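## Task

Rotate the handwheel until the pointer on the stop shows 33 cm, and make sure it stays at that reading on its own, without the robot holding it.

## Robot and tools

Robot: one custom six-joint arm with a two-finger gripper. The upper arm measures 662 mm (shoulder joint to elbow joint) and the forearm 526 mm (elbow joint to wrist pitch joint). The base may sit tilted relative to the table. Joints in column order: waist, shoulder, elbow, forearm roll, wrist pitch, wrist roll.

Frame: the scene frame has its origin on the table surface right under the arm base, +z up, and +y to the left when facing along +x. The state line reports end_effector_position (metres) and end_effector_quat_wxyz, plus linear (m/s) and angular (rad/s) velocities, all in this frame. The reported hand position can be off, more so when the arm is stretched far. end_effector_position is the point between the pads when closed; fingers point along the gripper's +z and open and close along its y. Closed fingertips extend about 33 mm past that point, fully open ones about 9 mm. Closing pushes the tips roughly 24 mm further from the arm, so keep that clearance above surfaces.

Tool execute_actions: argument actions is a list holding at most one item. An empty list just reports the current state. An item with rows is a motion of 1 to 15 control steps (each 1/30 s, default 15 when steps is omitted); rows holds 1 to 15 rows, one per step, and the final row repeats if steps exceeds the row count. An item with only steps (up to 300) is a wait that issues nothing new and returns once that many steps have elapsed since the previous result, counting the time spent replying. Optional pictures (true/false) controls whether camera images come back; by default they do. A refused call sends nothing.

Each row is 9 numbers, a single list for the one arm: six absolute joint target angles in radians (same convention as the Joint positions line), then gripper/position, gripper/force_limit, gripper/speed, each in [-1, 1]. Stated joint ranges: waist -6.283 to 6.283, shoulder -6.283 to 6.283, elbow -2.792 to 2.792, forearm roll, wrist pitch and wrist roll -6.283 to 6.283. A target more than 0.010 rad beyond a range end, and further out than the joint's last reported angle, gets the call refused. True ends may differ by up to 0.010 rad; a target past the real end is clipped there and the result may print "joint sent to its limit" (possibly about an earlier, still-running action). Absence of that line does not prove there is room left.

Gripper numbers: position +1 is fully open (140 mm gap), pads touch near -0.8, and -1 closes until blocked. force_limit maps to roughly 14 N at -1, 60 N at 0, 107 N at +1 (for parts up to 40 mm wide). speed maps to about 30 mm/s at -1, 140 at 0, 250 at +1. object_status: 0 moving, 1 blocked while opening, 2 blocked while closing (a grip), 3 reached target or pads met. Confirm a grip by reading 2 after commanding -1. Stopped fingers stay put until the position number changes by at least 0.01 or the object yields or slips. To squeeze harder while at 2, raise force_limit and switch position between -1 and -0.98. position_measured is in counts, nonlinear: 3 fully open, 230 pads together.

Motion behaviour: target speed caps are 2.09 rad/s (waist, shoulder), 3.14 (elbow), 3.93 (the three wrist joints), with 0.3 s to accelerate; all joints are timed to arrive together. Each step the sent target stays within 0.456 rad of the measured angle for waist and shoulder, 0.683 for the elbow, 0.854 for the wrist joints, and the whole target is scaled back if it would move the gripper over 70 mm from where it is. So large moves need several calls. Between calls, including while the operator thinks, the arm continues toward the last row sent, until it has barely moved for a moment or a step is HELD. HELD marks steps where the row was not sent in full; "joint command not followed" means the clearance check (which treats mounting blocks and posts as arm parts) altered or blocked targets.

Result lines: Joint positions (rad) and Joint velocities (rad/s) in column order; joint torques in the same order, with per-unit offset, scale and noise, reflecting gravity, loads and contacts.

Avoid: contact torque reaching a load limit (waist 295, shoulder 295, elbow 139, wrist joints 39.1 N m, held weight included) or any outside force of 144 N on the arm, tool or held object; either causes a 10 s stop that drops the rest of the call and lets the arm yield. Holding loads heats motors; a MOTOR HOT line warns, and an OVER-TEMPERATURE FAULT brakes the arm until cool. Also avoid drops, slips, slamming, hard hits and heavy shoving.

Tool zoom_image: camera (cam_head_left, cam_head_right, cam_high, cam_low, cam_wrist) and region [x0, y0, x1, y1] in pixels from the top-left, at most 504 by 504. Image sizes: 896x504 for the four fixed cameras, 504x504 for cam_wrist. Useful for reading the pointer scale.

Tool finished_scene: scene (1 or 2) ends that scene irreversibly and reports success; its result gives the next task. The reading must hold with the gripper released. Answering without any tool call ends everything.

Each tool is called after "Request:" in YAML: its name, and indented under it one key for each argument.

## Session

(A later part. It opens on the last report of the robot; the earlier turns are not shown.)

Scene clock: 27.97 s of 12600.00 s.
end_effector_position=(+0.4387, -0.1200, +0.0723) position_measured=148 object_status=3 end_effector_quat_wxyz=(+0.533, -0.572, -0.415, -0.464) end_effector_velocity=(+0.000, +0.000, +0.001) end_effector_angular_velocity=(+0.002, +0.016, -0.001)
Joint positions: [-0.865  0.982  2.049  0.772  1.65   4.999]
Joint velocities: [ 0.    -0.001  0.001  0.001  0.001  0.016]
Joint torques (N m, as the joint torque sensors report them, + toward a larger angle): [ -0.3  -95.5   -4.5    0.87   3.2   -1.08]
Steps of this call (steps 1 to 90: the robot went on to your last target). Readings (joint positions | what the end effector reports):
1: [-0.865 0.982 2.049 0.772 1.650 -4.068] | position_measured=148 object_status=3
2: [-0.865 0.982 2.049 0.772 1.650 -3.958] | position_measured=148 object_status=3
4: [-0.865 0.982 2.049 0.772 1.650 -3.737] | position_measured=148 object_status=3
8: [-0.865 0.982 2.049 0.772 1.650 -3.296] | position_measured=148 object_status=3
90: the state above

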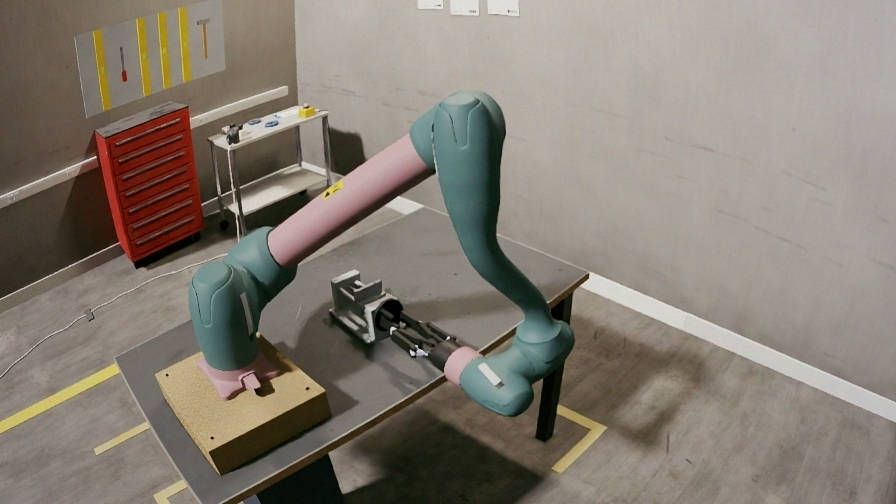

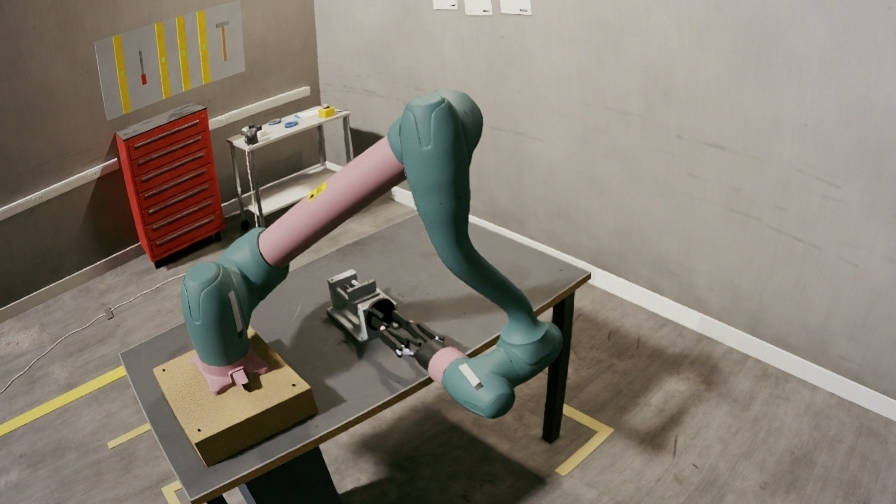

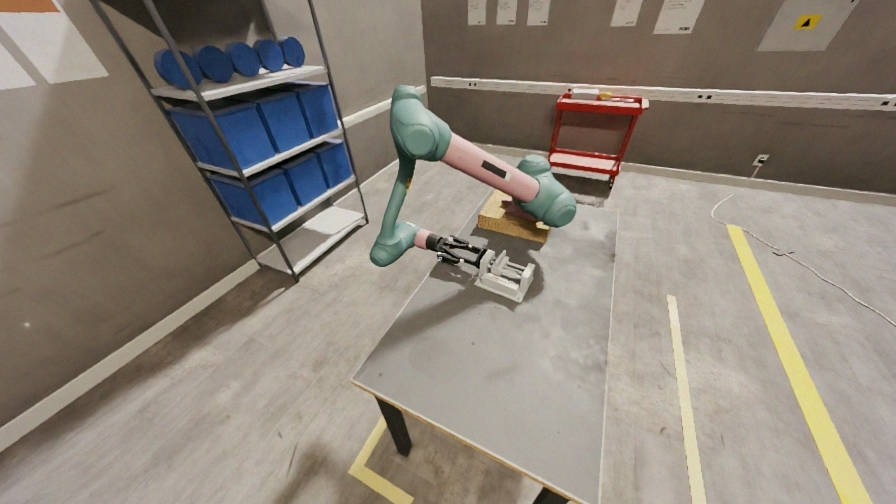

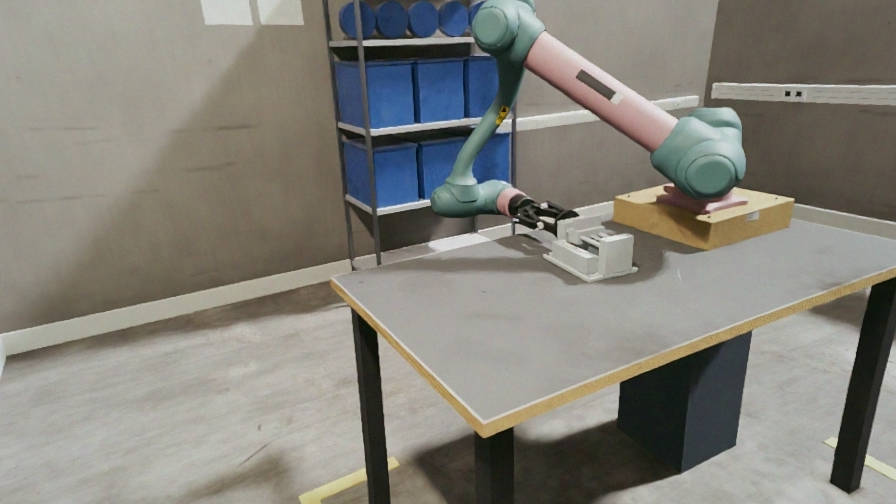

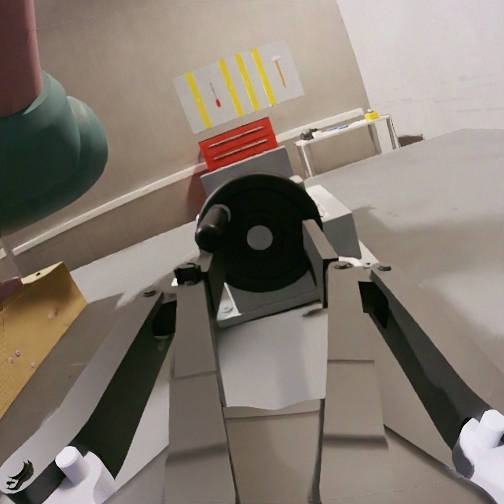

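Request:
execute_actions:
  actions:
    - {"rows":[[-0.865,0.982,2.049,0.772,1.65,-5.3,-1,0,1]]}
  pictures: false

Request:
execute_actions:
  actions:
    - {"steps":88}
  pictures: false

Request:
execute_actions:
  actions:
    - {"rows":[[-0.865,0.982,2.049,0.772,1.65,5,-0.15,0,1]]}
  pictures: false

Request:
execute_actions:
  actions:
    - {"steps":88}
  pictures: false

Request:
execute_actions:
  actions:
    - {"rows":[[-0.865,0.982,2.049,0.772,1.65,-5.3,-1,0,1]]}
  pictures: false

Request:
execute_actions:
  actions:
    - {"steps":88}
  pictures: false

Request:
execute_actions:
  actions:
    - {"rows":[[-0.865,0.982,2.049,0.772,1.65,5,-0.15,0,1]]}
  pictures: false

Request:
execute_actions:
  actions:
    - {"steps":88}
  pictures: false

Request:
execute_actions:
  actions:
    - {"rows":[[-0.865,0.982,2.049,0.772,1.65,-5.3,-1,0,1]]}
  pictures: false

Request:
execute_actions:
  actions:
    - {"steps":88}
  pictures: false

Request:
execute_actions:
  actions:
    - {"rows":[[-0.865,0.982,2.049,0.772,1.65,5,-0.15,0,1]]}
  pictures: false

Request:
execute_actions:
  actions:
    - {"steps":88}
  pictures: false

Request:
execute_actions:
  actions:
    - {"rows":[[-0.865,0.982,2.049,0.772,1.65,-5.3,-1,0,1]]}
  pictures: false

Request:
execute_actions:
  actions:
    - {"steps":88}
  pictures: false

Request:
execute_actions:
  actions:
    - {"rows":[[-0.865,0.982,2.049,0.772,1.65,5,-0.15,0,1]]}
  pictures: false

Request:
execute_actions:
  actions:
    - {"steps":88}
  pictures: false

Request:
execute_actions:
  actions:
    - {"rows":[[-0.865,0.982,2.049,0.772,1.65,-5.3,-1,0,1]]}
  pictures: false

Request:
execute_actions:
  actions:
    - {"steps":88}
  pictures: false

Request:
execute_actions:
  actions:
    - {"rows":[[-0.865,0.982,2.049,0.772,1.65,5,-0.15,0,1]]}
  pictures: false

Request:
execute_actions:
  actions:
    - {"steps":88}
  pictures: false

Request:
execute_actions:
  actions:
    - {"rows":[[-0.865,0.982,2.049,0.772,1.65,-5.3,-1,0,1]]}
  pictures: false

Request:
execute_actions:
  actions:
    - {"steps":88}
  pictures: false

Request:
execute_actions:
  actions:
    - {"rows":[[-0.865,0.982,2.049,0.772,1.65,5,-0.15,0,1]]}
  pictures: false

Request:
execute_actions:
  actions:
    - {"steps":88}
  pictures: false

Request:
execute_actions:
  actions:
    - {"rows":[[-0.865,0.982,2.049,0.772,1.65,-5.3,-1,0,1]]}
  pictures: false

Request:
execute_actions:
  actions:
    - {"steps":88}
  pictures: false

Request:
execute_actions:
  actions:
    - {"rows":[[-0.865,0.982,2.049,0.772,1.65,5,-0.15,0,1]]}
  pictures: false

Request:
execute_actions:
  actions:
    - {"steps":88}
  pictures: false

Request:
execute_actions:
  actions:
    - {"rows":[[-0.865,0.982,2.049,0.772,1.65,-5.3,-1,0,1]]}
  pictures: false

Request:
execute_actions:
  actions:
    - {"steps":88}
  pictures: false

Request:
execute_actions:
  actions:
    - {"rows":[[-0.865,0.982,2.049,0.772,1.65,5,-0.15,0,1]]}
  pictures: false

Request:
execute_actions:
  actions:
    - {"steps":88}

Request:
zoom_image:
  camera: "cam_high"
  region: [460, 240, 560, 310]

Scene clock: 45.90 s of 12600.00 s.
end_effector_position=(+0.4387, -0.1200, +0.0723) position_measured=233 object_status=3 end_effector_quat_wxyz=(-0.200, +0.260, +0.658, +0.678) end_effector_velocity=(+0.000, -0.000, -0.001) end_effector_angular_velocity=(-0.291, -3.243, +0.001)
Joint positions: [-0.865  0.982  2.049  0.772  1.65   3.865]
Joint velocities: [ 0.     0.    -0.     0.    -0.002 -3.256]
Joint torques (N m, as the joint torque sensors report them, + toward a larger angle): [ -0.13 -94.32  -5.27   0.54   2.34  -0.94]
Steps of this call (steps 1 to 15: the robot went on to your last target; steps 16 to 523: nothing new was sent; steps 524 to 538: all 15 steps of this action). Readings (joint positions | what the end effector reports):
524: [-0.865 0.982 2.049 0.772 1.650 5.000] | position_measured=148 object_status=0
525: [-0.865 0.982 2.049 0.772 1.650 4.993] | position_measured=153 object_status=0
527: [-0.865 0.982 2.049 0.772 1.650 4.937] | position_measured=180 object_status=0
531: [-0.865 0.982 2.049 0.772 1.650 4.652] | position_measured=233 object_status=0
538: the state above

Scene clock: 48.83 s of 12600.00 s.
end_effector_position=(+0.4387, -0.1200, +0.0723) position_measured=233 object_status=3 end_effector_quat_wxyz=(+0.646, -0.618, +0.344, +0.287) end_effector_velocity=(+0.000, -0.000, +0.000) end_effector_angular_velocity=(-0.005, -0.048, +0.000)
Joint positions: [-0.865  0.982  2.049  0.772  1.65  -5.297]
Joint velocities: [-0.    -0.    -0.001 -0.001  0.    -0.047]
Joint torques (N m, as the joint torque sensors report them, + toward a larger angle): [ -2.51 -95.13  -5.13   0.74   2.39  -0.68]
Steps of this call (steps 1 to 88: the robot went on to your last target). Readings (joint positions | what the end effector reports):
1: [-0.865 0.982 2.049 0.772 1.650 3.755] | position_measured=233 object_status=3
2: [-0.865 0.982 2.049 0.772 1.650 3.645] | position_measured=233 object_status=3
4: [-0.865 0.982 2.049 0.772 1.650 3.424] | position_measured=233 object_status=3
8: [-0.865 0.982 2.049 0.772 1.650 2.983] | position_measured=233 object_status=3
88: the state above

Scene clock: 49.33 s of 12600.00 s.
end_effector_position=(+0.4387, -0.1200, +0.0723) position_measured=148 object_status=3 end_effector_quat_wxyz=(+0.395, -0.341, +0.619, +0.586) end_effector_velocity=(-0.000, -0.001, -0.001) end_effector_angular_velocity=(+0.289, +3.241, -0.001)
Joint positions: [-0.865  0.982  2.049  0.772  1.65  -4.178]
Joint velocities: [-0.     0.002 -0.002 -0.001 -0.     3.254]
Joint torques (N m, as the joint torque sensors report them, + toward a larger angle): [  0.95 -94.43  -4.14   0.91   2.88  -0.21]
Steps of this call (steps 1 to 15: all 15 steps of this action). Readings (joint positions | what the end effector reports):
1: [-0.865 0.982 2.049 0.772 1.650 -5.298] | position_measured=233 object_status=0
2: [-0.865 0.982 2.049 0.772 1.650 -5.293] | position_measured=233 object_status=0
4: [-0.865 0.982 2.049 0.772 1.650 -5.241] | position_measured=209 object_status=0
8: [-0.865 0.982 2.049 0.772 1.650 -4.963] | position_measured=155 object_status=0
15: the state above

Scene clock: 52.27 s of 12600.00 s.
end_effector_position=(+0.4387, -0.1200, +0.0723) position_measured=148 object_status=3 end_effector_quat_wxyz=(+0.533, -0.572, -0.416, -0.465) end_effector_velocity=(-0.001, -0.000, -0.000) end_effector_angular_velocity=(+0.005, +0.054, +0.001)
Joint positions: [-0.865  0.982  2.049  0.772  1.65   4.997]
Joint velocities: [-0.     0.001  0.    -0.002 -0.     0.053]
Joint torques (N m, as the joint torque sensors report them, + toward a larger angle): [ -1.76 -94.96  -4.76   0.21   2.26  -0.55]
Steps of this call (steps 1 to 88: the robot went on to your last target). Readings (joint positions | what the end effector reports):
1: [-0.865 0.982 2.049 0.772 1.650 -4.068] | position_measured=148 object_status=3
2: [-0.865 0.982 2.049 0.772 1.650 -3.957] | position_measured=148 object_status=3
4: [-0.865 0.982 2.049 0.772 1.650 -3.737] | position_measured=148 object_status=3
8: [-0.865 0.982 2.049 0.772 1.650 -3.295] | position_measured=148 object_status=3
88: the state above

Scene clock: 52.77 s of 12600.00 s.
end_effector_position=(+0.4387, -0.1200, +0.0723) position_measured=233 object_status=3 end_effector_quat_wxyz=(-0.205, +0.264, +0.656, +0.677) end_effector_velocity=(-0.000, +0.000, +0.001) end_effector_angular_velocity=(-0.288, -3.243, +0.003)
Joint positions: [-0.865  0.982  2.049  0.772  1.65   3.878]
Joint velocities: [-0.    -0.     0.001 -0.001  0.001 -3.256]
Joint torques (N m, as the joint torque sensors report them, + toward a larger angle): [ -0.19 -94.29  -4.29   0.63   2.31  -0.43]
Steps of this call (steps 1 to 15: all 15 steps of this action). Readings (joint positions | what the end effector reports):
1: [-0.865 0.982 2.049 0.772 1.650 4.998] | position_measured=148 object_status=0
2: [-0.865 0.982 2.049 0.772 1.650 4.993] | position_measured=153 object_status=0
4: [-0.865 0.982 2.049 0.772 1.650 4.941] | position_measured=180 object_status=0
8: [-0.865 0.982 2.049 0.772 1.650 4.663] | position_measured=233 object_status=0
15: the state above

Scene clock: 55.70 s of 12600.00 s.
end_effector_position=(+0.4387, -0.1200, +0.0723) position_measured=233 object_status=3 end_effector_quat_wxyz=(+0.646, -0.618, +0.344, +0.287) end_effector_velocity=(-0.001, +0.000, -0.001) end_effector_angular_velocity=(-0.004, -0.053, +0.001)
Joint positions: [-0.865  0.982  2.049  0.772  1.65  -5.297]
Joint velocities: [-0.     0.002  0.    -0.001 -0.001 -0.055]
Joint torques (N m, as the joint torque sensors report them, + toward a larger angle): [ -0.58 -93.86  -4.44   0.54   2.45  -0.5 ]
Steps of this call (steps 1 to 88: the robot went on to your last target). Readings (joint positions | what the end effector reports):
1: [-0.865 0.982 2.049 0.772 1.650 3.767] | position_measured=233 object_status=3
2: [-0.865 0.982 2.049 0.772 1.650 3.657] | position_measured=233 object_status=3
4: [-0.865 0.982 2.049 0.772 1.650 3.436] | position_measured=233 object_status=3
8: [-0.865 0.982 2.049 0.772 1.650 2.995] | position_measured=233 object_status=3
88: the state above

Scene clock: 56.20 s of 12600.00 s.
end_effector_position=(+0.4387, -0.1200, +0.0723) position_measured=148 object_status=3 end_effector_quat_wxyz=(+0.395, -0.341, +0.619, +0.586) end_effector_velocity=(+0.001, -0.001, +0.001) end_effector_angular_velocity=(+0.288, +3.242, -0.002)
Joint positions: [-0.865  0.982  2.049  0.772  1.65  -4.178]
Joint velocities: [-0.    -0.002 -0.001  0.     0.001  3.257]
Joint torques (N m, as the joint torque sensors report them, + toward a larger angle): [ -0.65 -94.57  -4.21   0.08   2.34  -0.85]
Steps of this call (steps 1 to 15: all 15 steps of this action). Readings (joint positions | what the end effector reports):
1: [-0.865 0.982 2.049 0.772 1.650 -5.298] | position_measured=233 object_status=0
2: [-0.865 0.982 2.049 0.772 1.650 -5.293] | position_measured=233 object_status=0
4: [-0.865 0.982 2.049 0.772 1.650 -5.241] | position_measured=209 object_status=0
8: [-0.865 0.982 2.049 0.772 1.650 -4.963] | position_measured=155 object_status=0
15: the state above

Scene clock: 59.13 s of 12600.00 s.
end_effector_position=(+0.4387, -0.1200, +0.0723) position_measured=148 object_status=3 end_effector_quat_wxyz=(+0.533, -0.572, -0.416, -0.465) end_effector_velocity=(-0.001, +0.001, +0.000) end_effector_angular_velocity=(+0.005, +0.054, +0.001)
Joint positions: [-0.865  0.982  2.049  0.772  1.65   4.997]
Joint velocities: [-0.    -0.001  0.002 -0.002 -0.     0.053]
Joint torques (N m, as the joint torque sensors report them, + toward a larger angle): [  0.17 -94.89  -4.51   0.84   3.04  -0.44]
Steps of this call (steps 1 to 88: the robot went on to your last target). Readings (joint positions | what the end effector reports):
1: [-0.865 0.982 2.049 0.772 1.650 -4.067] | position_measured=148 object_status=3
2: [-0.865 0.982 2.049 0.772 1.650 -3.957] | position_measured=148 object_status=3
4: [-0.865 0.982 2.049 0.772 1.650 -3.736] | position_measured=148 object_status=3
8: [-0.865 0.982 2.049 0.772 1.650 -3.295] | position_measured=148 object_status=3
88: the state above

Scene clock: 59.63 s of 12600.00 s.
end_effector_position=(+0.4387, -0.1200, +0.0723) position_measured=233 object_status=3 end_effector_quat_wxyz=(-0.205, +0.264, +0.656, +0.677) end_effector_velocity=(+0.001, -0.000, -0.000) end_effector_angular_velocity=(-0.289, -3.243, -0.001)
Joint positions: [-0.865  0.982  2.049  0.772  1.65   3.878]
Joint velocities: [-0.     0.     0.001  0.003 -0.    -3.257]
Joint torques (N m, as the joint torque sensors report them, + toward a larger angle): [  0.28 -94.41  -4.87   0.51   2.33  -0.84]
Steps of this call (steps 1 to 15: all 15 steps of this action). Readings (joint positions | what the end effector reports):
1: [-0.865 0.982 2.049 0.772 1.650 4.998] | position_measured=148 object_status=0
2: [-0.865 0.982 2.049 0.772 1.650 4.993] | position_measured=153 object_status=0
4: [-0.865 0.982 2.049 0.772 1.650 4.941] | position_measured=180 object_status=0
8: [-0.865 0.982 2.049 0.772 1.650 4.663] | position_measured=233 object_status=0
15: the state above

Scene clock: 62.57 s of 12600.00 s.
end_effector_position=(+0.4387, -0.1200, +0.0723) position_measured=233 object_status=3 end_effector_quat_wxyz=(+0.646, -0.618, +0.344, +0.287) end_effector_velocity=(-0.000, +0.000, -0.000) end_effector_angular_velocity=(-0.006, -0.053, -0.000)
Joint positions: [-0.865  0.982  2.049  0.772  1.65  -5.297]
Joint velocities: [-0.     0.     0.001 -0.    -0.001 -0.054]
Joint torques (N m, as the joint torque sensors report them, + toward a larger angle): [ -0.6  -94.37  -4.82   0.5    2.47  -0.59]
Steps of this call (steps 1 to 88: the robot went on to your last target). Readings (joint positions | what the end effector reports):
1: [-0.865 0.982 2.049 0.772 1.650 3.767] | position_measured=233 object_status=3
2: [-0.865 0.982 2.049 0.772 1.650 3.657] | position_measured=233 object_status=3
4: [-0.865 0.982 2.049 0.772 1.650 3.436] | position_measured=233 object_status=3
8: [-0.865 0.982 2.049 0.772 1.650 2.995] | position_measured=233 object_status=3
88: the state above

Scene clock: 63.07 s of 12600.00 s.
end_effector_position=(+0.4387, -0.1200, +0.0723) position_measured=148 object_status=3 end_effector_quat_wxyz=(+0.395, -0.341, +0.619, +0.586) end_effector_velocity=(+0.000, -0.000, -0.000) end_effector_angular_velocity=(+0.289, +3.244, -0.002)
Joint positions: [-0.865  0.982  2.049  0.772  1.65  -4.178]
Joint velocities: [ 0.    -0.    -0.    -0.    -0.     3.257]
Joint torques (N m, as the joint torque sensors report them, + toward a larger angle): [  0.96 -94.78  -3.87   1.02   3.41  -0.64]
Steps of this call (steps 1 to 15: all 15 steps of this action). Readings (joint positions | what the end effector reports):
1: [-0.865 0.982 2.049 0.772 1.650 -5.298] | position_measured=233 object_status=0
2: [-0.865 0.982 2.049 0.772 1.650 -5.293] | position_measured=233 object_status=0
4: [-0.865 0.982 2.049 0.772 1.650 -5.241] | position_measured=209 object_status=0
8: [-0.865 0.982 2.049 0.772 1.650 -4.963] | position_measured=155 object_status=0
15: the state above

Scene clock: 66.00 s of 12600.00 s.
end_effector_position=(+0.4387, -0.1200, +0.0723) position_measured=148 object_status=3 end_effector_quat_wxyz=(+0.533, -0.572, -0.416, -0.465) end_effector_velocity=(-0.000, +0.000, +0.000) end_effector_angular_velocity=(+0.004, +0.054, +0.001)
Joint positions: [-0.865  0.982  2.049  0.772  1.65   4.997]
Joint velocities: [ 0.    -0.001  0.001 -0.001 -0.     0.054]
Joint torques (N m, as the joint torque sensors report them, + toward a larger angle): [ -0.3  -94.23  -5.08   0.21   2.13  -0.86]
Steps of this call (steps 1 to 88: the robot went on to your last target). Readings (joint positions | what the end effector reports):
1: [-0.865 0.982 2.049 0.772 1.650 -4.067] | position_measured=148 object_status=3
2: [-0.865 0.982 2.049 0.772 1.650 -3.957] | position_measured=148 object_status=3
4: [-0.865 0.982 2.049 0.772 1.650 -3.736] | position_measured=148 object_status=3
8: [-0.865 0.982 2.049 0.772 1.650 -3.295] | position_measured=148 object_status=3
88: the state above

Scene clock: 66.50 s of 12600.00 s.
end_effector_position=(+0.4387, -0.1200, +0.0723) position_measured=233 object_status=3 end_effector_quat_wxyz=(-0.205, +0.264, +0.656, +0.677) end_effector_velocity=(-0.001, +0.001, -0.001) end_effector_angular_velocity=(-0.288, -3.240, +0.002)
Joint positions: [-0.865  0.982  2.049  0.772  1.65   3.878]
Joint velocities: [-0.     0.001  0.001 -0.001 -0.001 -3.255]
Joint torques (N m, as the joint torque sensors report them, + toward a larger angle): [ -0.65 -94.44  -4.81   0.59   2.51  -0.67]
Steps of this call (steps 1 to 15: all 15 steps of this action). Readings (joint positions | what the end effector reports):
1: [-0.865 0.982 2.049 0.772 1.650 4.998] | position_measured=148 object_status=0
2: [-0.865 0.982 2.049 0.772 1.650 4.993] | position_measured=153 object_status=0
4: [-0.865 0.982 2.049 0.772 1.650 4.941] | position_measured=180 object_status=0
8: [-0.865 0.982 2.049 0.772 1.650 4.663] | position_measured=233 object_status=0
15: the state above

Scene clock: 69.43 s of 12600.00 s.
end_effector_position=(+0.4387, -0.1200, +0.0723) position_measured=233 object_status=3 end_effector_quat_wxyz=(+0.646, -0.618, +0.344, +0.287) end_effector_velocity=(+0.000, -0.000, -0.001) end_effector_angular_velocity=(-0.005, -0.055, +0.000)
Joint positions: [-0.865  0.982  2.049  0.772  1.65  -5.297]
Joint velocities: [-0.     0.002 -0.001 -0.    -0.001 -0.055]
Joint torques (N m, as the joint torque sensors report them, + toward a larger angle): [ -0.04 -95.04  -5.28   0.51   2.62  -0.61]
Steps of this call (steps 1 to 88: the robot went on to your last target). Readings (joint positions | what the end effector reports):
1: [-0.865 0.982 2.049 0.772 1.650 3.767] | position_measured=233 object_status=3
2: [-0.865 0.982 2.049 0.772 1.650 3.657] | position_measured=233 object_status=3
4: [-0.865 0.982 2.049 0.772 1.650 3.436] | position_measured=233 object_status=3
8: [-0.865 0.982 2.049 0.772 1.650 2.995] | position_measured=233 object_status=3
88: the state above

Scene clock: 69.93 s of 12600.00 s.
end_effector_position=(+0.4387, -0.1200, +0.0723) position_measured=148 object_status=3 end_effector_quat_wxyz=(+0.395, -0.341, +0.619, +0.586) end_effector_velocity=(+0.000, -0.000, -0.001) end_effector_angular_velocity=(+0.288, +3.243, -0.001)
Joint positions: [-0.865  0.982  2.049  0.772  1.65  -4.178]
Joint velocities: [ 0.     0.    -0.001 -0.    -0.001  3.256]
Joint torques (N m, as the joint torque sensors report them, + toward a larger angle): [ -0.58 -95.65  -4.19   0.08   2.44  -0.81]
Steps of this call (steps 1 to 15: all 15 steps of this action). Readings (joint positions | what the end effector reports):
1: [-0.865 0.982 2.049 0.772 1.650 -5.298] | position_measured=233 object_status=0
2: [-0.865 0.982 2.049 0.772 1.650 -5.293] | position_measured=233 object_status=0
4: [-0.865 0.982 2.049 0.772 1.650 -5.241] | position_measured=209 object_status=0
8: [-0.865 0.982 2.049 0.772 1.650 -4.963] | position_measured=155 object_status=0
15: the state above

Scene clock: 72.87 s of 12600.00 s.
end_effector_position=(+0.4387, -0.1200, +0.0723) position_measured=148 object_status=3 end_effector_quat_wxyz=(+0.533, -0.572, -0.416, -0.465) end_effector_velocity=(-0.001, +0.001, +0.001) end_effector_angular_velocity=(+0.006, +0.054, +0.002)
Joint positions: [-0.865  0.982  2.049  0.772  1.65   4.997]
Joint velocities: [ 0.    -0.     0.002 -0.002  0.     0.054]
Joint torques (N m, as the joint torque sensors report them, + toward a larger angle): [  0.02 -95.86  -4.71   0.84   3.11  -0.7 ]
Steps of this call (steps 1 to 88: the robot went on to your last target). Readings (joint positions | what the end effector reports):
1: [-0.865 0.982 2.049 0.772 1.650 -4.067] | position_measured=148 object_status=3
2: [-0.865 0.982 2.049 0.772 1.650 -3.957] | position_measured=148 object_status=3
4: [-0.865 0.982 2.049 0.772 1.650 -3.736] | position_measured=148 object_status=3
8: [-0.865 0.982 2.049 0.772 1.650 -3.295] | position_measured=148 object_status=3
88: the state above

Scene clock: 73.37 s of 12600.00 s.
end_effector_position=(+0.4387, -0.1200, +0.0723) position_measured=233 object_status=3 end_effector_quat_wxyz=(-0.205, +0.264, +0.656, +0.677) end_effector_velocity=(-0.000, +0.001, +0.000) end_effector_angular_velocity=(-0.287, -3.242, +0.001)
Joint positions: [-0.865  0.982  2.049  0.772  1.65   3.878]
Joint velocities: [ 0.     0.001  0.001  0.001  0.001 -3.257]
Joint torques (N m, as the joint torque sensors report them, + toward a larger angle): [ -0.02 -94.37  -4.86   0.73   2.47  -0.61]
Steps of this call (steps 1 to 15: all 15 steps of this action). Readings (joint positions | what the end effector reports):
1: [-0.865 0.982 2.049 0.772 1.650 4.998] | position_measured=148 object_status=0
2: [-0.865 0.982 2.049 0.772 1.650 4.993] | position_measured=153 object_status=0
4: [-0.865 0.982 2.049 0.772 1.650 4.941] | position_measured=180 object_status=0
8: [-0.865 0.982 2.049 0.772 1.650 4.663] | position_measured=233 object_status=0
15: the state above

Scene clock: 76.30 s of 12600.00 s.
end_effector_position=(+0.4387, -0.1200, +0.0723) position_measured=233 object_status=3 end_effector_quat_wxyz=(+0.646, -0.618, +0.344, +0.287) end_effector_velocity=(+0.000, -0.001, -0.000) end_effector_angular_velocity=(-0.006, -0.054, -0.000)
Joint positions: [-0.865  0.982  2.049  0.772  1.65  -5.297]
Joint velocities: [-0.    -0.    -0.001 -0.     0.    -0.053]
Joint torques (N m, as the joint torque sensors report them, + toward a larger angle): [ -0.91 -94.88  -5.39   0.62   2.32  -0.7 ]
Steps of this call (steps 1 to 88: the robot went on to your last target). Readings (joint positions | what the end effector reports):
1: [-0.865 0.982 2.049 0.772 1.650 3.767] | position_measured=233 object_status=3
2: [-0.865 0.982 2.049 0.772 1.650 3.657] | position_measured=233 object_status=3
4: [-0.865 0.982 2.049 0.772 1.650 3.436] | position_measured=233 object_status=3
8: [-0.865 0.982 2.049 0.772 1.650 2.995] | position_measured=233 object_status=3
88: the state above

Scene clock: 76.80 s of 12600.00 s.
end_effector_position=(+0.4387, -0.1200, +0.0723) position_measured=148 object_status=3 end_effector_quat_wxyz=(+0.395, -0.341, +0.619, +0.586) end_effector_velocity=(-0.000, -0.001, -0.000) end_effector_angular_velocity=(+0.287, +3.240, -0.001)
Joint positions: [-0.865  0.982  2.049  0.772  1.65  -4.178]
Joint velocities: [-0.    -0.001 -0.001 -0.002 -0.001  3.254]
Joint torques (N m, as the joint torque sensors report them, + toward a larger angle): [ -1.14 -95.28  -4.01   1.04   3.02  -0.56]
Steps of this call (steps 1 to 15: all 15 steps of this action). Readings (joint positions | what the end effector reports):
1: [-0.865 0.982 2.049 0.772 1.650 -5.298] | position_measured=233 object_status=0
2: [-0.865 0.982 2.049 0.772 1.650 -5.293] | position_measured=233 object_status=0
4: [-0.865 0.982 2.049 0.772 1.650 -5.241] | position_measured=209 object_status=0
8: [-0.865 0.982 2.049 0.772 1.650 -4.963] | position_measured=155 object_status=0
15: the state above

Scene clock: 79.73 s of 12600.00 s.
end_effector_position=(+0.4387, -0.1200, +0.0723) position_measured=148 object_status=3 end_effector_quat_wxyz=(+0.533, -0.572, -0.416, -0.465) end_effector_velocity=(+0.000, -0.000, -0.000) end_effector_angular_velocity=(+0.004, +0.052, -0.000)
Joint positions: [-0.865  0.982  2.049  0.772  1.65   4.997]
Joint velocities: [-0.    -0.    -0.    -0.    -0.001  0.052]
Joint torques (N m, as the joint torque sensors report them, + toward a larger angle): [ -0.6  -93.87  -4.6    0.09   2.04  -0.47]
Steps of this call (steps 1 to 88: the robot went on to your last target). Readings (joint positions | what the end effector reports):
1: [-0.865 0.982 2.049 0.772 1.650 -4.067] | position_measured=148 object_status=3
2: [-0.865 0.982 2.049 0.772 1.650 -3.957] | position_measured=148 object_status=3
4: [-0.865 0.982 2.049 0.772 1.650 -3.736] | position_measured=148 object_status=3
8: [-0.865 0.982 2.049 0.772 1.650 -3.295] | position_measured=148 object_status=3
88: the state above

Scene clock: 80.23 s of 12600.00 s.
end_effector_position=(+0.4387, -0.1200, +0.0723) position_measured=233 object_status=3 end_effector_quat_wxyz=(-0.205, +0.264, +0.656, +0.677) end_effector_velocity=(-0.001, +0.000, +0.000) end_effector_angular_velocity=(-0.290, -3.243, +0.002)
Joint positions: [-0.865  0.982  2.049  0.772  1.65   3.878]
Joint velocities: [-0.    -0.001  0.001 -0.001 -0.001 -3.256]
Joint torques (N m, as the joint torque sensors report them, + toward a larger angle): [ -0.82 -94.16  -5.19   0.75   2.4   -0.54]
Steps of this call (steps 1 to 15: all 15 steps of this action). Readings (joint positions | what the end effector reports):
1: [-0.865 0.982 2.049 0.772 1.650 4.998] | position_measured=148 object_status=0
2: [-0.865 0.982 2.049 0.772 1.650 4.993] | position_measured=153 object_status=0
4: [-0.865 0.982 2.049 0.772 1.650 4.941] | position_measured=180 object_status=0
8: [-0.865 0.982 2.049 0.772 1.650 4.663] | position_measured=233 object_status=0
15: the state above

Scene clock: 83.17 s of 12600.00 s.
end_effector_position=(+0.4387, -0.1200, +0.0723) position_measured=233 object_status=3 end_effector_quat_wxyz=(+0.646, -0.618, +0.344, +0.287) end_effector_velocity=(+0.000, -0.000, +0.001) end_effector_angular_velocity=(-0.004, -0.053, -0.001)
Joint positions: [-0.865  0.982  2.049  0.772  1.65  -5.297]
Joint velocities: [-0.    -0.001  0.     0.     0.002 -0.053]
Joint torques (N m, as the joint torque sensors report them, + toward a larger angle): [ -0.98 -93.75  -5.07   0.58   2.42  -0.55]
Steps of this call (steps 1 to 88: the robot went on to your last target). Readings (joint positions | what the end effector reports):
1: [-0.865 0.982 2.049 0.772 1.650 3.767] | position_measured=233 object_status=3
2: [-0.865 0.982 2.049 0.772 1.650 3.657] | position_measured=233 object_status=3
4: [-0.865 0.982 2.049 0.772 1.650 3.436] | position_measured=233 object_status=3
8: [-0.865 0.982 2.049 0.772 1.650 2.995] | position_measured=233 object_status=3
88: the state above

Scene clock: 83.67 s of 12600.00 s.
end_effector_position=(+0.4387, -0.1200, +0.0723) position_measured=148 object_status=3 end_effector_quat_wxyz=(+0.395, -0.341, +0.619, +0.586) end_effector_velocity=(-0.000, +0.000, -0.000) end_effector_angular_velocity=(+0.291, +3.243, -0.002)
Joint positions: [-0.865  0.982  2.049  0.772  1.65  -4.178]
Joint velocities: [-0.     0.001  0.001 -0.     0.     3.255]
Joint torques (N m, as the joint torque sensors report them, + toward a larger angle): [  0.28 -93.48  -4.95   0.11   2.29  -0.76]
Steps of this call (steps 1 to 15: all 15 steps of this action). Readings (joint positions | what the end effector reports):
1: [-0.865 0.982 2.049 0.772 1.650 -5.298] | position_measured=233 object_status=0
2: [-0.865 0.982 2.049 0.772 1.650 -5.293] | position_measured=233 object_status=0
4: [-0.865 0.982 2.049 0.772 1.650 -5.241] | position_measured=209 object_status=0
8: [-0.865 0.982 2.049 0.772 1.650 -4.963] | position_measured=155 object_status=0
15: the state above

Scene clock: 86.60 s of 12600.00 s.
end_effector_position=(+0.4387, -0.1200, +0.0723) position_measured=148 object_status=3 end_effector_quat_wxyz=(+0.533, -0.572, -0.416, -0.465) end_effector_velocity=(-0.001, +0.001, -0.001) end_effector_angular_velocity=(+0.003, +0.056, +0.000)
Joint positions: [-0.865  0.982  2.049  0.772  1.65   4.997]
Joint velocities: [-0.     0.     0.001 -0.    -0.003  0.055]
Joint torques (N m, as the joint torque sensors report them, + toward a larger angle): [ -0.13 -95.89  -4.55   0.94   3.16  -0.73]
Steps of this call (steps 1 to 88: the robot went on to your last target). Readings (joint positions | what the end effector reports):
1: [-0.865 0.982 2.049 0.772 1.650 -4.067] | position_measured=148 object_status=3
2: [-0.865 0.982 2.049 0.772 1.650 -3.957] | position_measured=148 object_status=3
4: [-0.865 0.982 2.049 0.772 1.650 -3.736] | position_measured=148 object_status=3
8: [-0.865 0.982 2.049 0.772 1.650 -3.295] | position_measured=148 object_status=3
88: the state above

Scene clock: 87.10 s of 12600.00 s.
end_effector_position=(+0.4387, -0.1200, +0.0723) position_measured=233 object_status=3 end_effector_quat_wxyz=(-0.205, +0.264, +0.656, +0.677) end_effector_velocity=(+0.000, -0.000, +0.000) end_effector_angular_velocity=(-0.288, -3.245, +0.002)
Joint positions: [-0.865  0.982  2.049  0.772  1.65   3.878]
Joint velocities: [ 0.     0.001 -0.001  0.     0.002 -3.258]
Joint torques (N m, as the joint torque sensors report them, + toward a larger angle): [ -0.91 -94.29  -4.59   0.63   2.5   -0.18]
Steps of this call (steps 1 to 15: all 15 steps of this action). Readings (joint positions | what the end effector reports):
1: [-0.865 0.982 2.049 0.772 1.650 4.998] | position_measured=148 object_status=0
2: [-0.865 0.982 2.049 0.772 1.650 4.993] | position_measured=153 object_status=0
4: [-0.865 0.982 2.049 0.772 1.650 4.941] | position_measured=180 object_status=0
8: [-0.865 0.982 2.049 0.772 1.650 4.663] | position_measured=233 object_status=0
15: the state above

Scene clock: 90.03 s of 12600.00 s.
end_effector_position=(+0.4387, -0.1200, +0.0723) position_measured=233 object_status=3 end_effector_quat_wxyz=(+0.646, -0.618, +0.344, +0.287) end_effector_velocity=(-0.001, +0.001, +0.001) end_effector_angular_velocity=(-0.001, -0.053, +0.002)
Joint positions: [-0.865  0.982  2.049  0.772  1.65  -5.297]
Joint velocities: [ 0.    -0.     0.003 -0.001  0.002 -0.055]
Joint torques (N m, as the joint torque sensors report them, + toward a larger angle): [ -0.31 -93.54  -4.82   0.56   2.44  -0.32]
Steps of this call (steps 1 to 88: the robot went on to your last target). Readings (joint positions | what the end effector reports):
1: [-0.865 0.982 2.049 0.772 1.650 3.767] | position_measured=233 object_status=3
2: [-0.865 0.982 2.049 0.772 1.650 3.657] | position_measured=233 object_status=3
4: [-0.865 0.982 2.049 0.772 1.650 3.436] | position_measured=233 object_status=3
8: [-0.865 0.982 2.049 0.772 1.650 2.995] | position_measured=233 object_status=3
88: the state above

Scene clock: 90.53 s of 12600.00 s.
end_effector_position=(+0.4387, -0.1200, +0.0723) position_measured=148 object_status=3 end_effector_quat_wxyz=(+0.395, -0.341, +0.619, +0.586) end_effector_velocity=(-0.000, +0.000, -0.000) end_effector_angular_velocity=(+0.290, +3.242, -0.001)
Joint positions: [-0.865  0.982  2.049  0.772  1.65  -4.178]
Joint velocities: [ 0.     0.001 -0.    -0.001  0.001  3.255]
Joint torques (N m, as the joint torque sensors report them, + toward a larger angle): [  0.28 -96.01  -4.43   1.12   3.22  -0.55]
Steps of this call (steps 1 to 15: all 15 steps of this action). Readings (joint positions | what the end effector reports):
1: [-0.865 0.982 2.049 0.772 1.650 -5.298] | position_measured=233 object_status=0
2: [-0.865 0.982 2.049 0.772 1.650 -5.293] | position_measured=233 object_status=0
4: [-0.865 0.982 2.049 0.772 1.650 -5.241] | position_measured=209 object_status=0
8: [-0.865 0.982 2.049 0.772 1.650 -4.963] | position_measured=155 object_status=0
15: the state above

Scene clock: 93.47 s of 12600.00 s.
end_effector_position=(+0.4387, -0.1200, +0.0723) position_measured=148 object_status=3 end_effector_quat_wxyz=(+0.533, -0.572, -0.416, -0.465) end_effector_velocity=(+0.000, -0.000, -0.001) end_effector_angular_velocity=(+0.004, +0.053, -0.001)
Joint positions: [-0.865  0.982  2.049  0.772  1.65   4.997]
Joint velocities: [ 0.     0.001 -0.001  0.001 -0.001  0.053]
Joint torques (N m, as the joint torque sensors report them, + toward a larger angle): [ -0.76 -93.61  -4.89   0.1    2.26  -0.32]
Steps of this call (steps 1 to 88: the robot went on to your last target). Readings (joint positions | what the end effector reports):
1: [-0.865 0.982 2.049 0.772 1.650 -4.067] | position_measured=148 object_status=3
2: [-0.865 0.982 2.049 0.772 1.650 -3.957] | position_measured=148 object_status=3
4: [-0.865 0.982 2.049 0.772 1.650 -3.736] | position_measured=148 object_status=3
8: [-0.865 0.982 2.049 0.772 1.650 -3.295] | position_measured=148 object_status=3
88: the state above

Scene clock: 93.97 s of 12600.00 s.
end_effector_position=(+0.4387, -0.1200, +0.0723) position_measured=233 object_status=3 end_effector_quat_wxyz=(-0.205, +0.264, +0.656, +0.677) end_effector_velocity=(+0.000, -0.000, +0.001) end_effector_angular_velocity=(-0.290, -3.242, +0.001)
Joint positions: [-0.865  0.982  2.049  0.772  1.65   3.878]
Joint velocities: [ 0.    -0.002  0.     0.001  0.001 -3.254]
Joint torques (N m, as the joint torque sensors report them, + toward a larger angle): [ -0.43 -95.06  -4.84   0.73   2.37  -0.97]
Steps of this call (steps 1 to 15: all 15 steps of this action). Readings (joint positions | what the end effector reports):
1: [-0.865 0.982 2.049 0.772 1.650 4.998] | position_measured=148 object_status=0
2: [-0.865 0.982 2.049 0.772 1.650 4.993] | position_measured=153 object_status=0
4: [-0.865 0.982 2.049 0.772 1.650 4.941] | position_measured=180 object_status=0
8: [-0.865 0.982 2.049 0.772 1.650 4.663] | position_measured=233 object_status=0
15: the state above

Scene clock: 96.90 s of 12600.00 s.
end_effector_position=(+0.4387, -0.1200, +0.0723) position_measured=233 object_status=3 end_effector_quat_wxyz=(+0.646, -0.618, +0.344, +0.287) end_effector_velocity=(-0.001, +0.001, -0.001) end_effector_angular_velocity=(-0.002, -0.052, +0.001)
Joint positions: [-0.865  0.982  2.049  0.772  1.65  -5.297]
Joint velocities: [ 0.     0.002  0.001 -0.001  0.    -0.054]
Joint torques (N m, as the joint torque sensors report them, + toward a larger angle): [ -1.11 -94.88  -4.74   0.65   2.52  -0.63]
Steps of this call (steps 1 to 88: the robot went on to your last target). Readings (joint positions | what the end effector reports):
1: [-0.865 0.982 2.049 0.772 1.650 3.767] | position_measured=233 object_status=3
2: [-0.865 0.982 2.049 0.772 1.650 3.657] | position_measured=233 object_status=3
4: [-0.865 0.982 2.049 0.772 1.650 3.436] | position_measured=233 object_status=3
8: [-0.865 0.982 2.049 0.772 1.650 2.995] | position_measured=233 object_status=3
88: the state above

Scene clock: 97.40 s of 12600.00 s.
end_effector_position=(+0.4387, -0.1200, +0.0723) position_measured=148 object_status=3 end_effector_quat_wxyz=(+0.395, -0.341, +0.619, +0.586) end_effector_velocity=(+0.000, -0.000, -0.000) end_effector_angular_velocity=(+0.290, +3.242, -0.002)
Joint positions: [-0.865  0.982  2.049  0.772  1.65  -4.178]
Joint velocities: [ 0.     0.001 -0.001  0.     0.001  3.255]
Joint torques (N m, as the joint torque sensors report them, + toward a larger angle): [ -1.48 -94.87  -4.47   0.29   2.23  -0.44]
Steps of this call (steps 1 to 15: all 15 steps of this action). Readings (joint positions | what the end effector reports):
1: [-0.865 0.982 2.049 0.772 1.650 -5.298] | position_measured=233 object_status=0
2: [-0.865 0.982 2.049 0.772 1.650 -5.293] | position_measured=233 object_status=0
4: [-0.865 0.982 2.049 0.772 1.650 -5.241] | position_measured=209 object_status=0
8: [-0.865 0.982 2.049 0.772 1.650 -4.963] | position_measured=155 object_status=0
15: the state above

Scene clock: 100.33 s of 12600.00 s.
end_effector_position=(+0.4387, -0.1200, +0.0723) position_measured=148 object_status=3 end_effector_quat_wxyz=(+0.533, -0.572, -0.416, -0.465) end_effector_velocity=(-0.002, +0.001, +0.000) end_effector_angular_velocity=(+0.006, +0.054, +0.002)
Joint positions: [-0.865  0.982  2.049  0.772  1.65   4.997]
Joint velocities: [-0.     0.     0.002 -0.003 -0.     0.052]
Joint torques (N m, as the joint torque sensors report them, + toward a larger angle): [ -0.59 -94.82  -5.11   0.95   3.2   -0.51]
Steps of this call (steps 1 to 88: the robot went on to your last target). Readings (joint positions | what the end effector reports):
1: [-0.865 0.982 2.049 0.772 1.650 -4.067] | position_measured=148 object_status=3
2: [-0.865 0.982 2.049 0.772 1.650 -3.957] | position_measured=148 object_status=3
4: [-0.865 0.982 2.049 0.772 1.650 -3.736] | position_measured=148 object_status=3
8: [-0.865 0.982 2.049 0.772 1.650 -3.295] | position_measured=148 object_status=3
88: the state above

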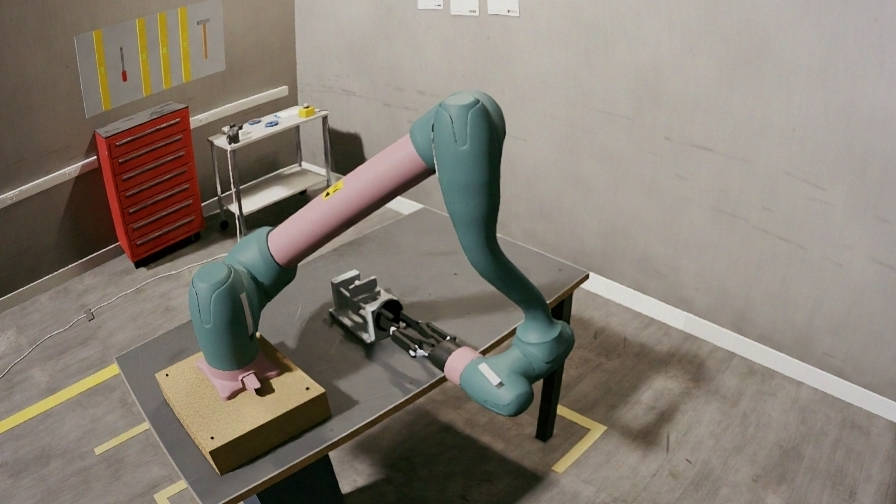

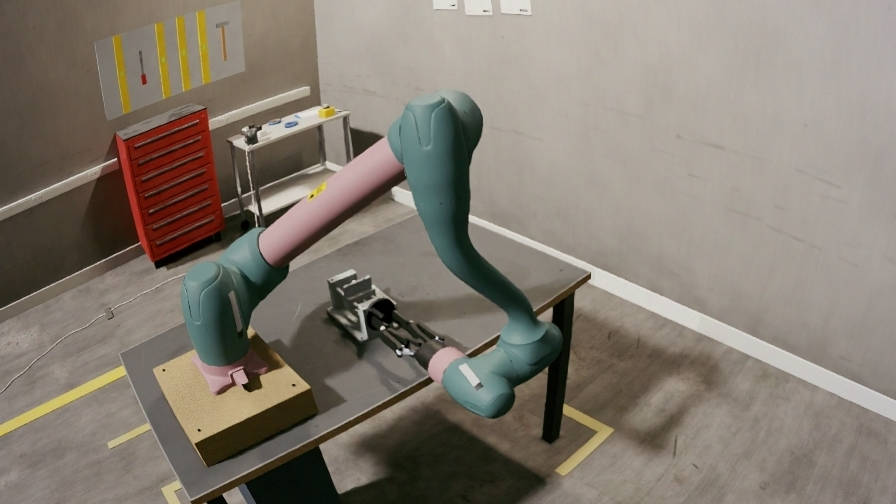

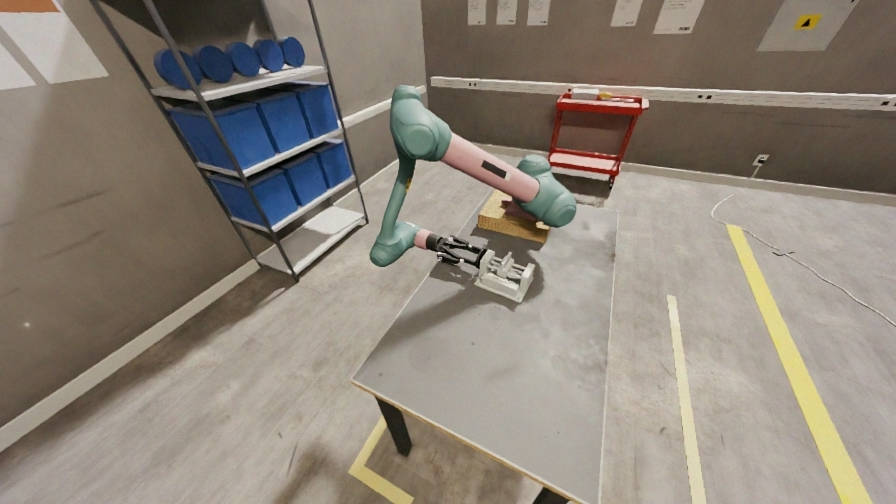

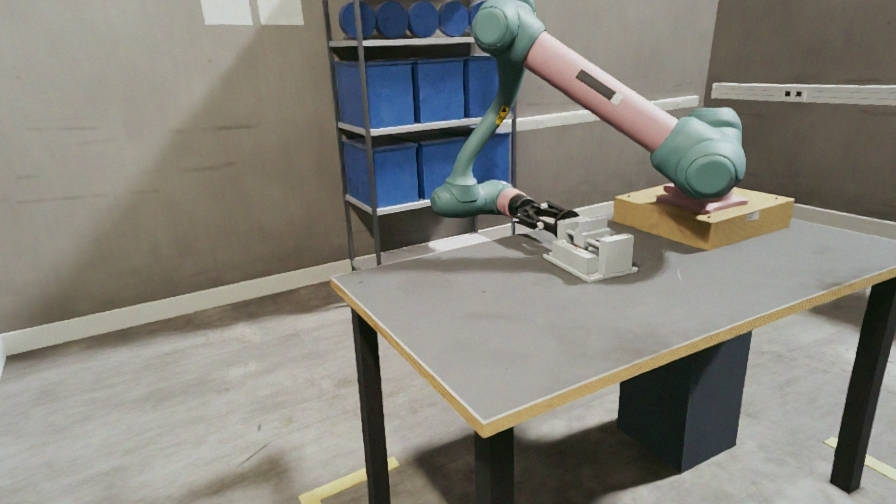

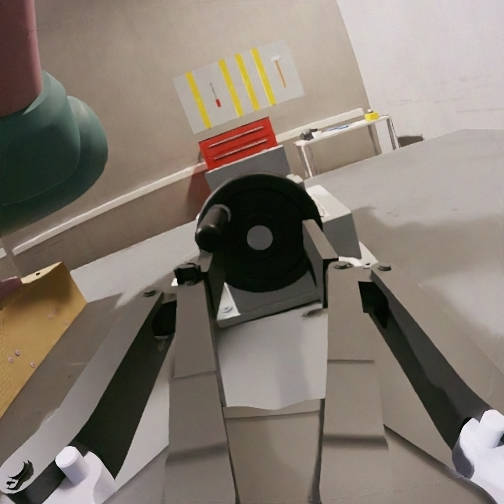

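Region (460, 240, 560, 310) of cam_high's 896x504 image, scaled by 5.040, with more detail than that image has; it fills the top 353 rows of this view, and the rest is white.

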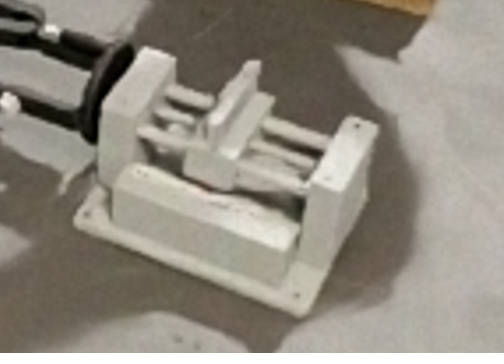

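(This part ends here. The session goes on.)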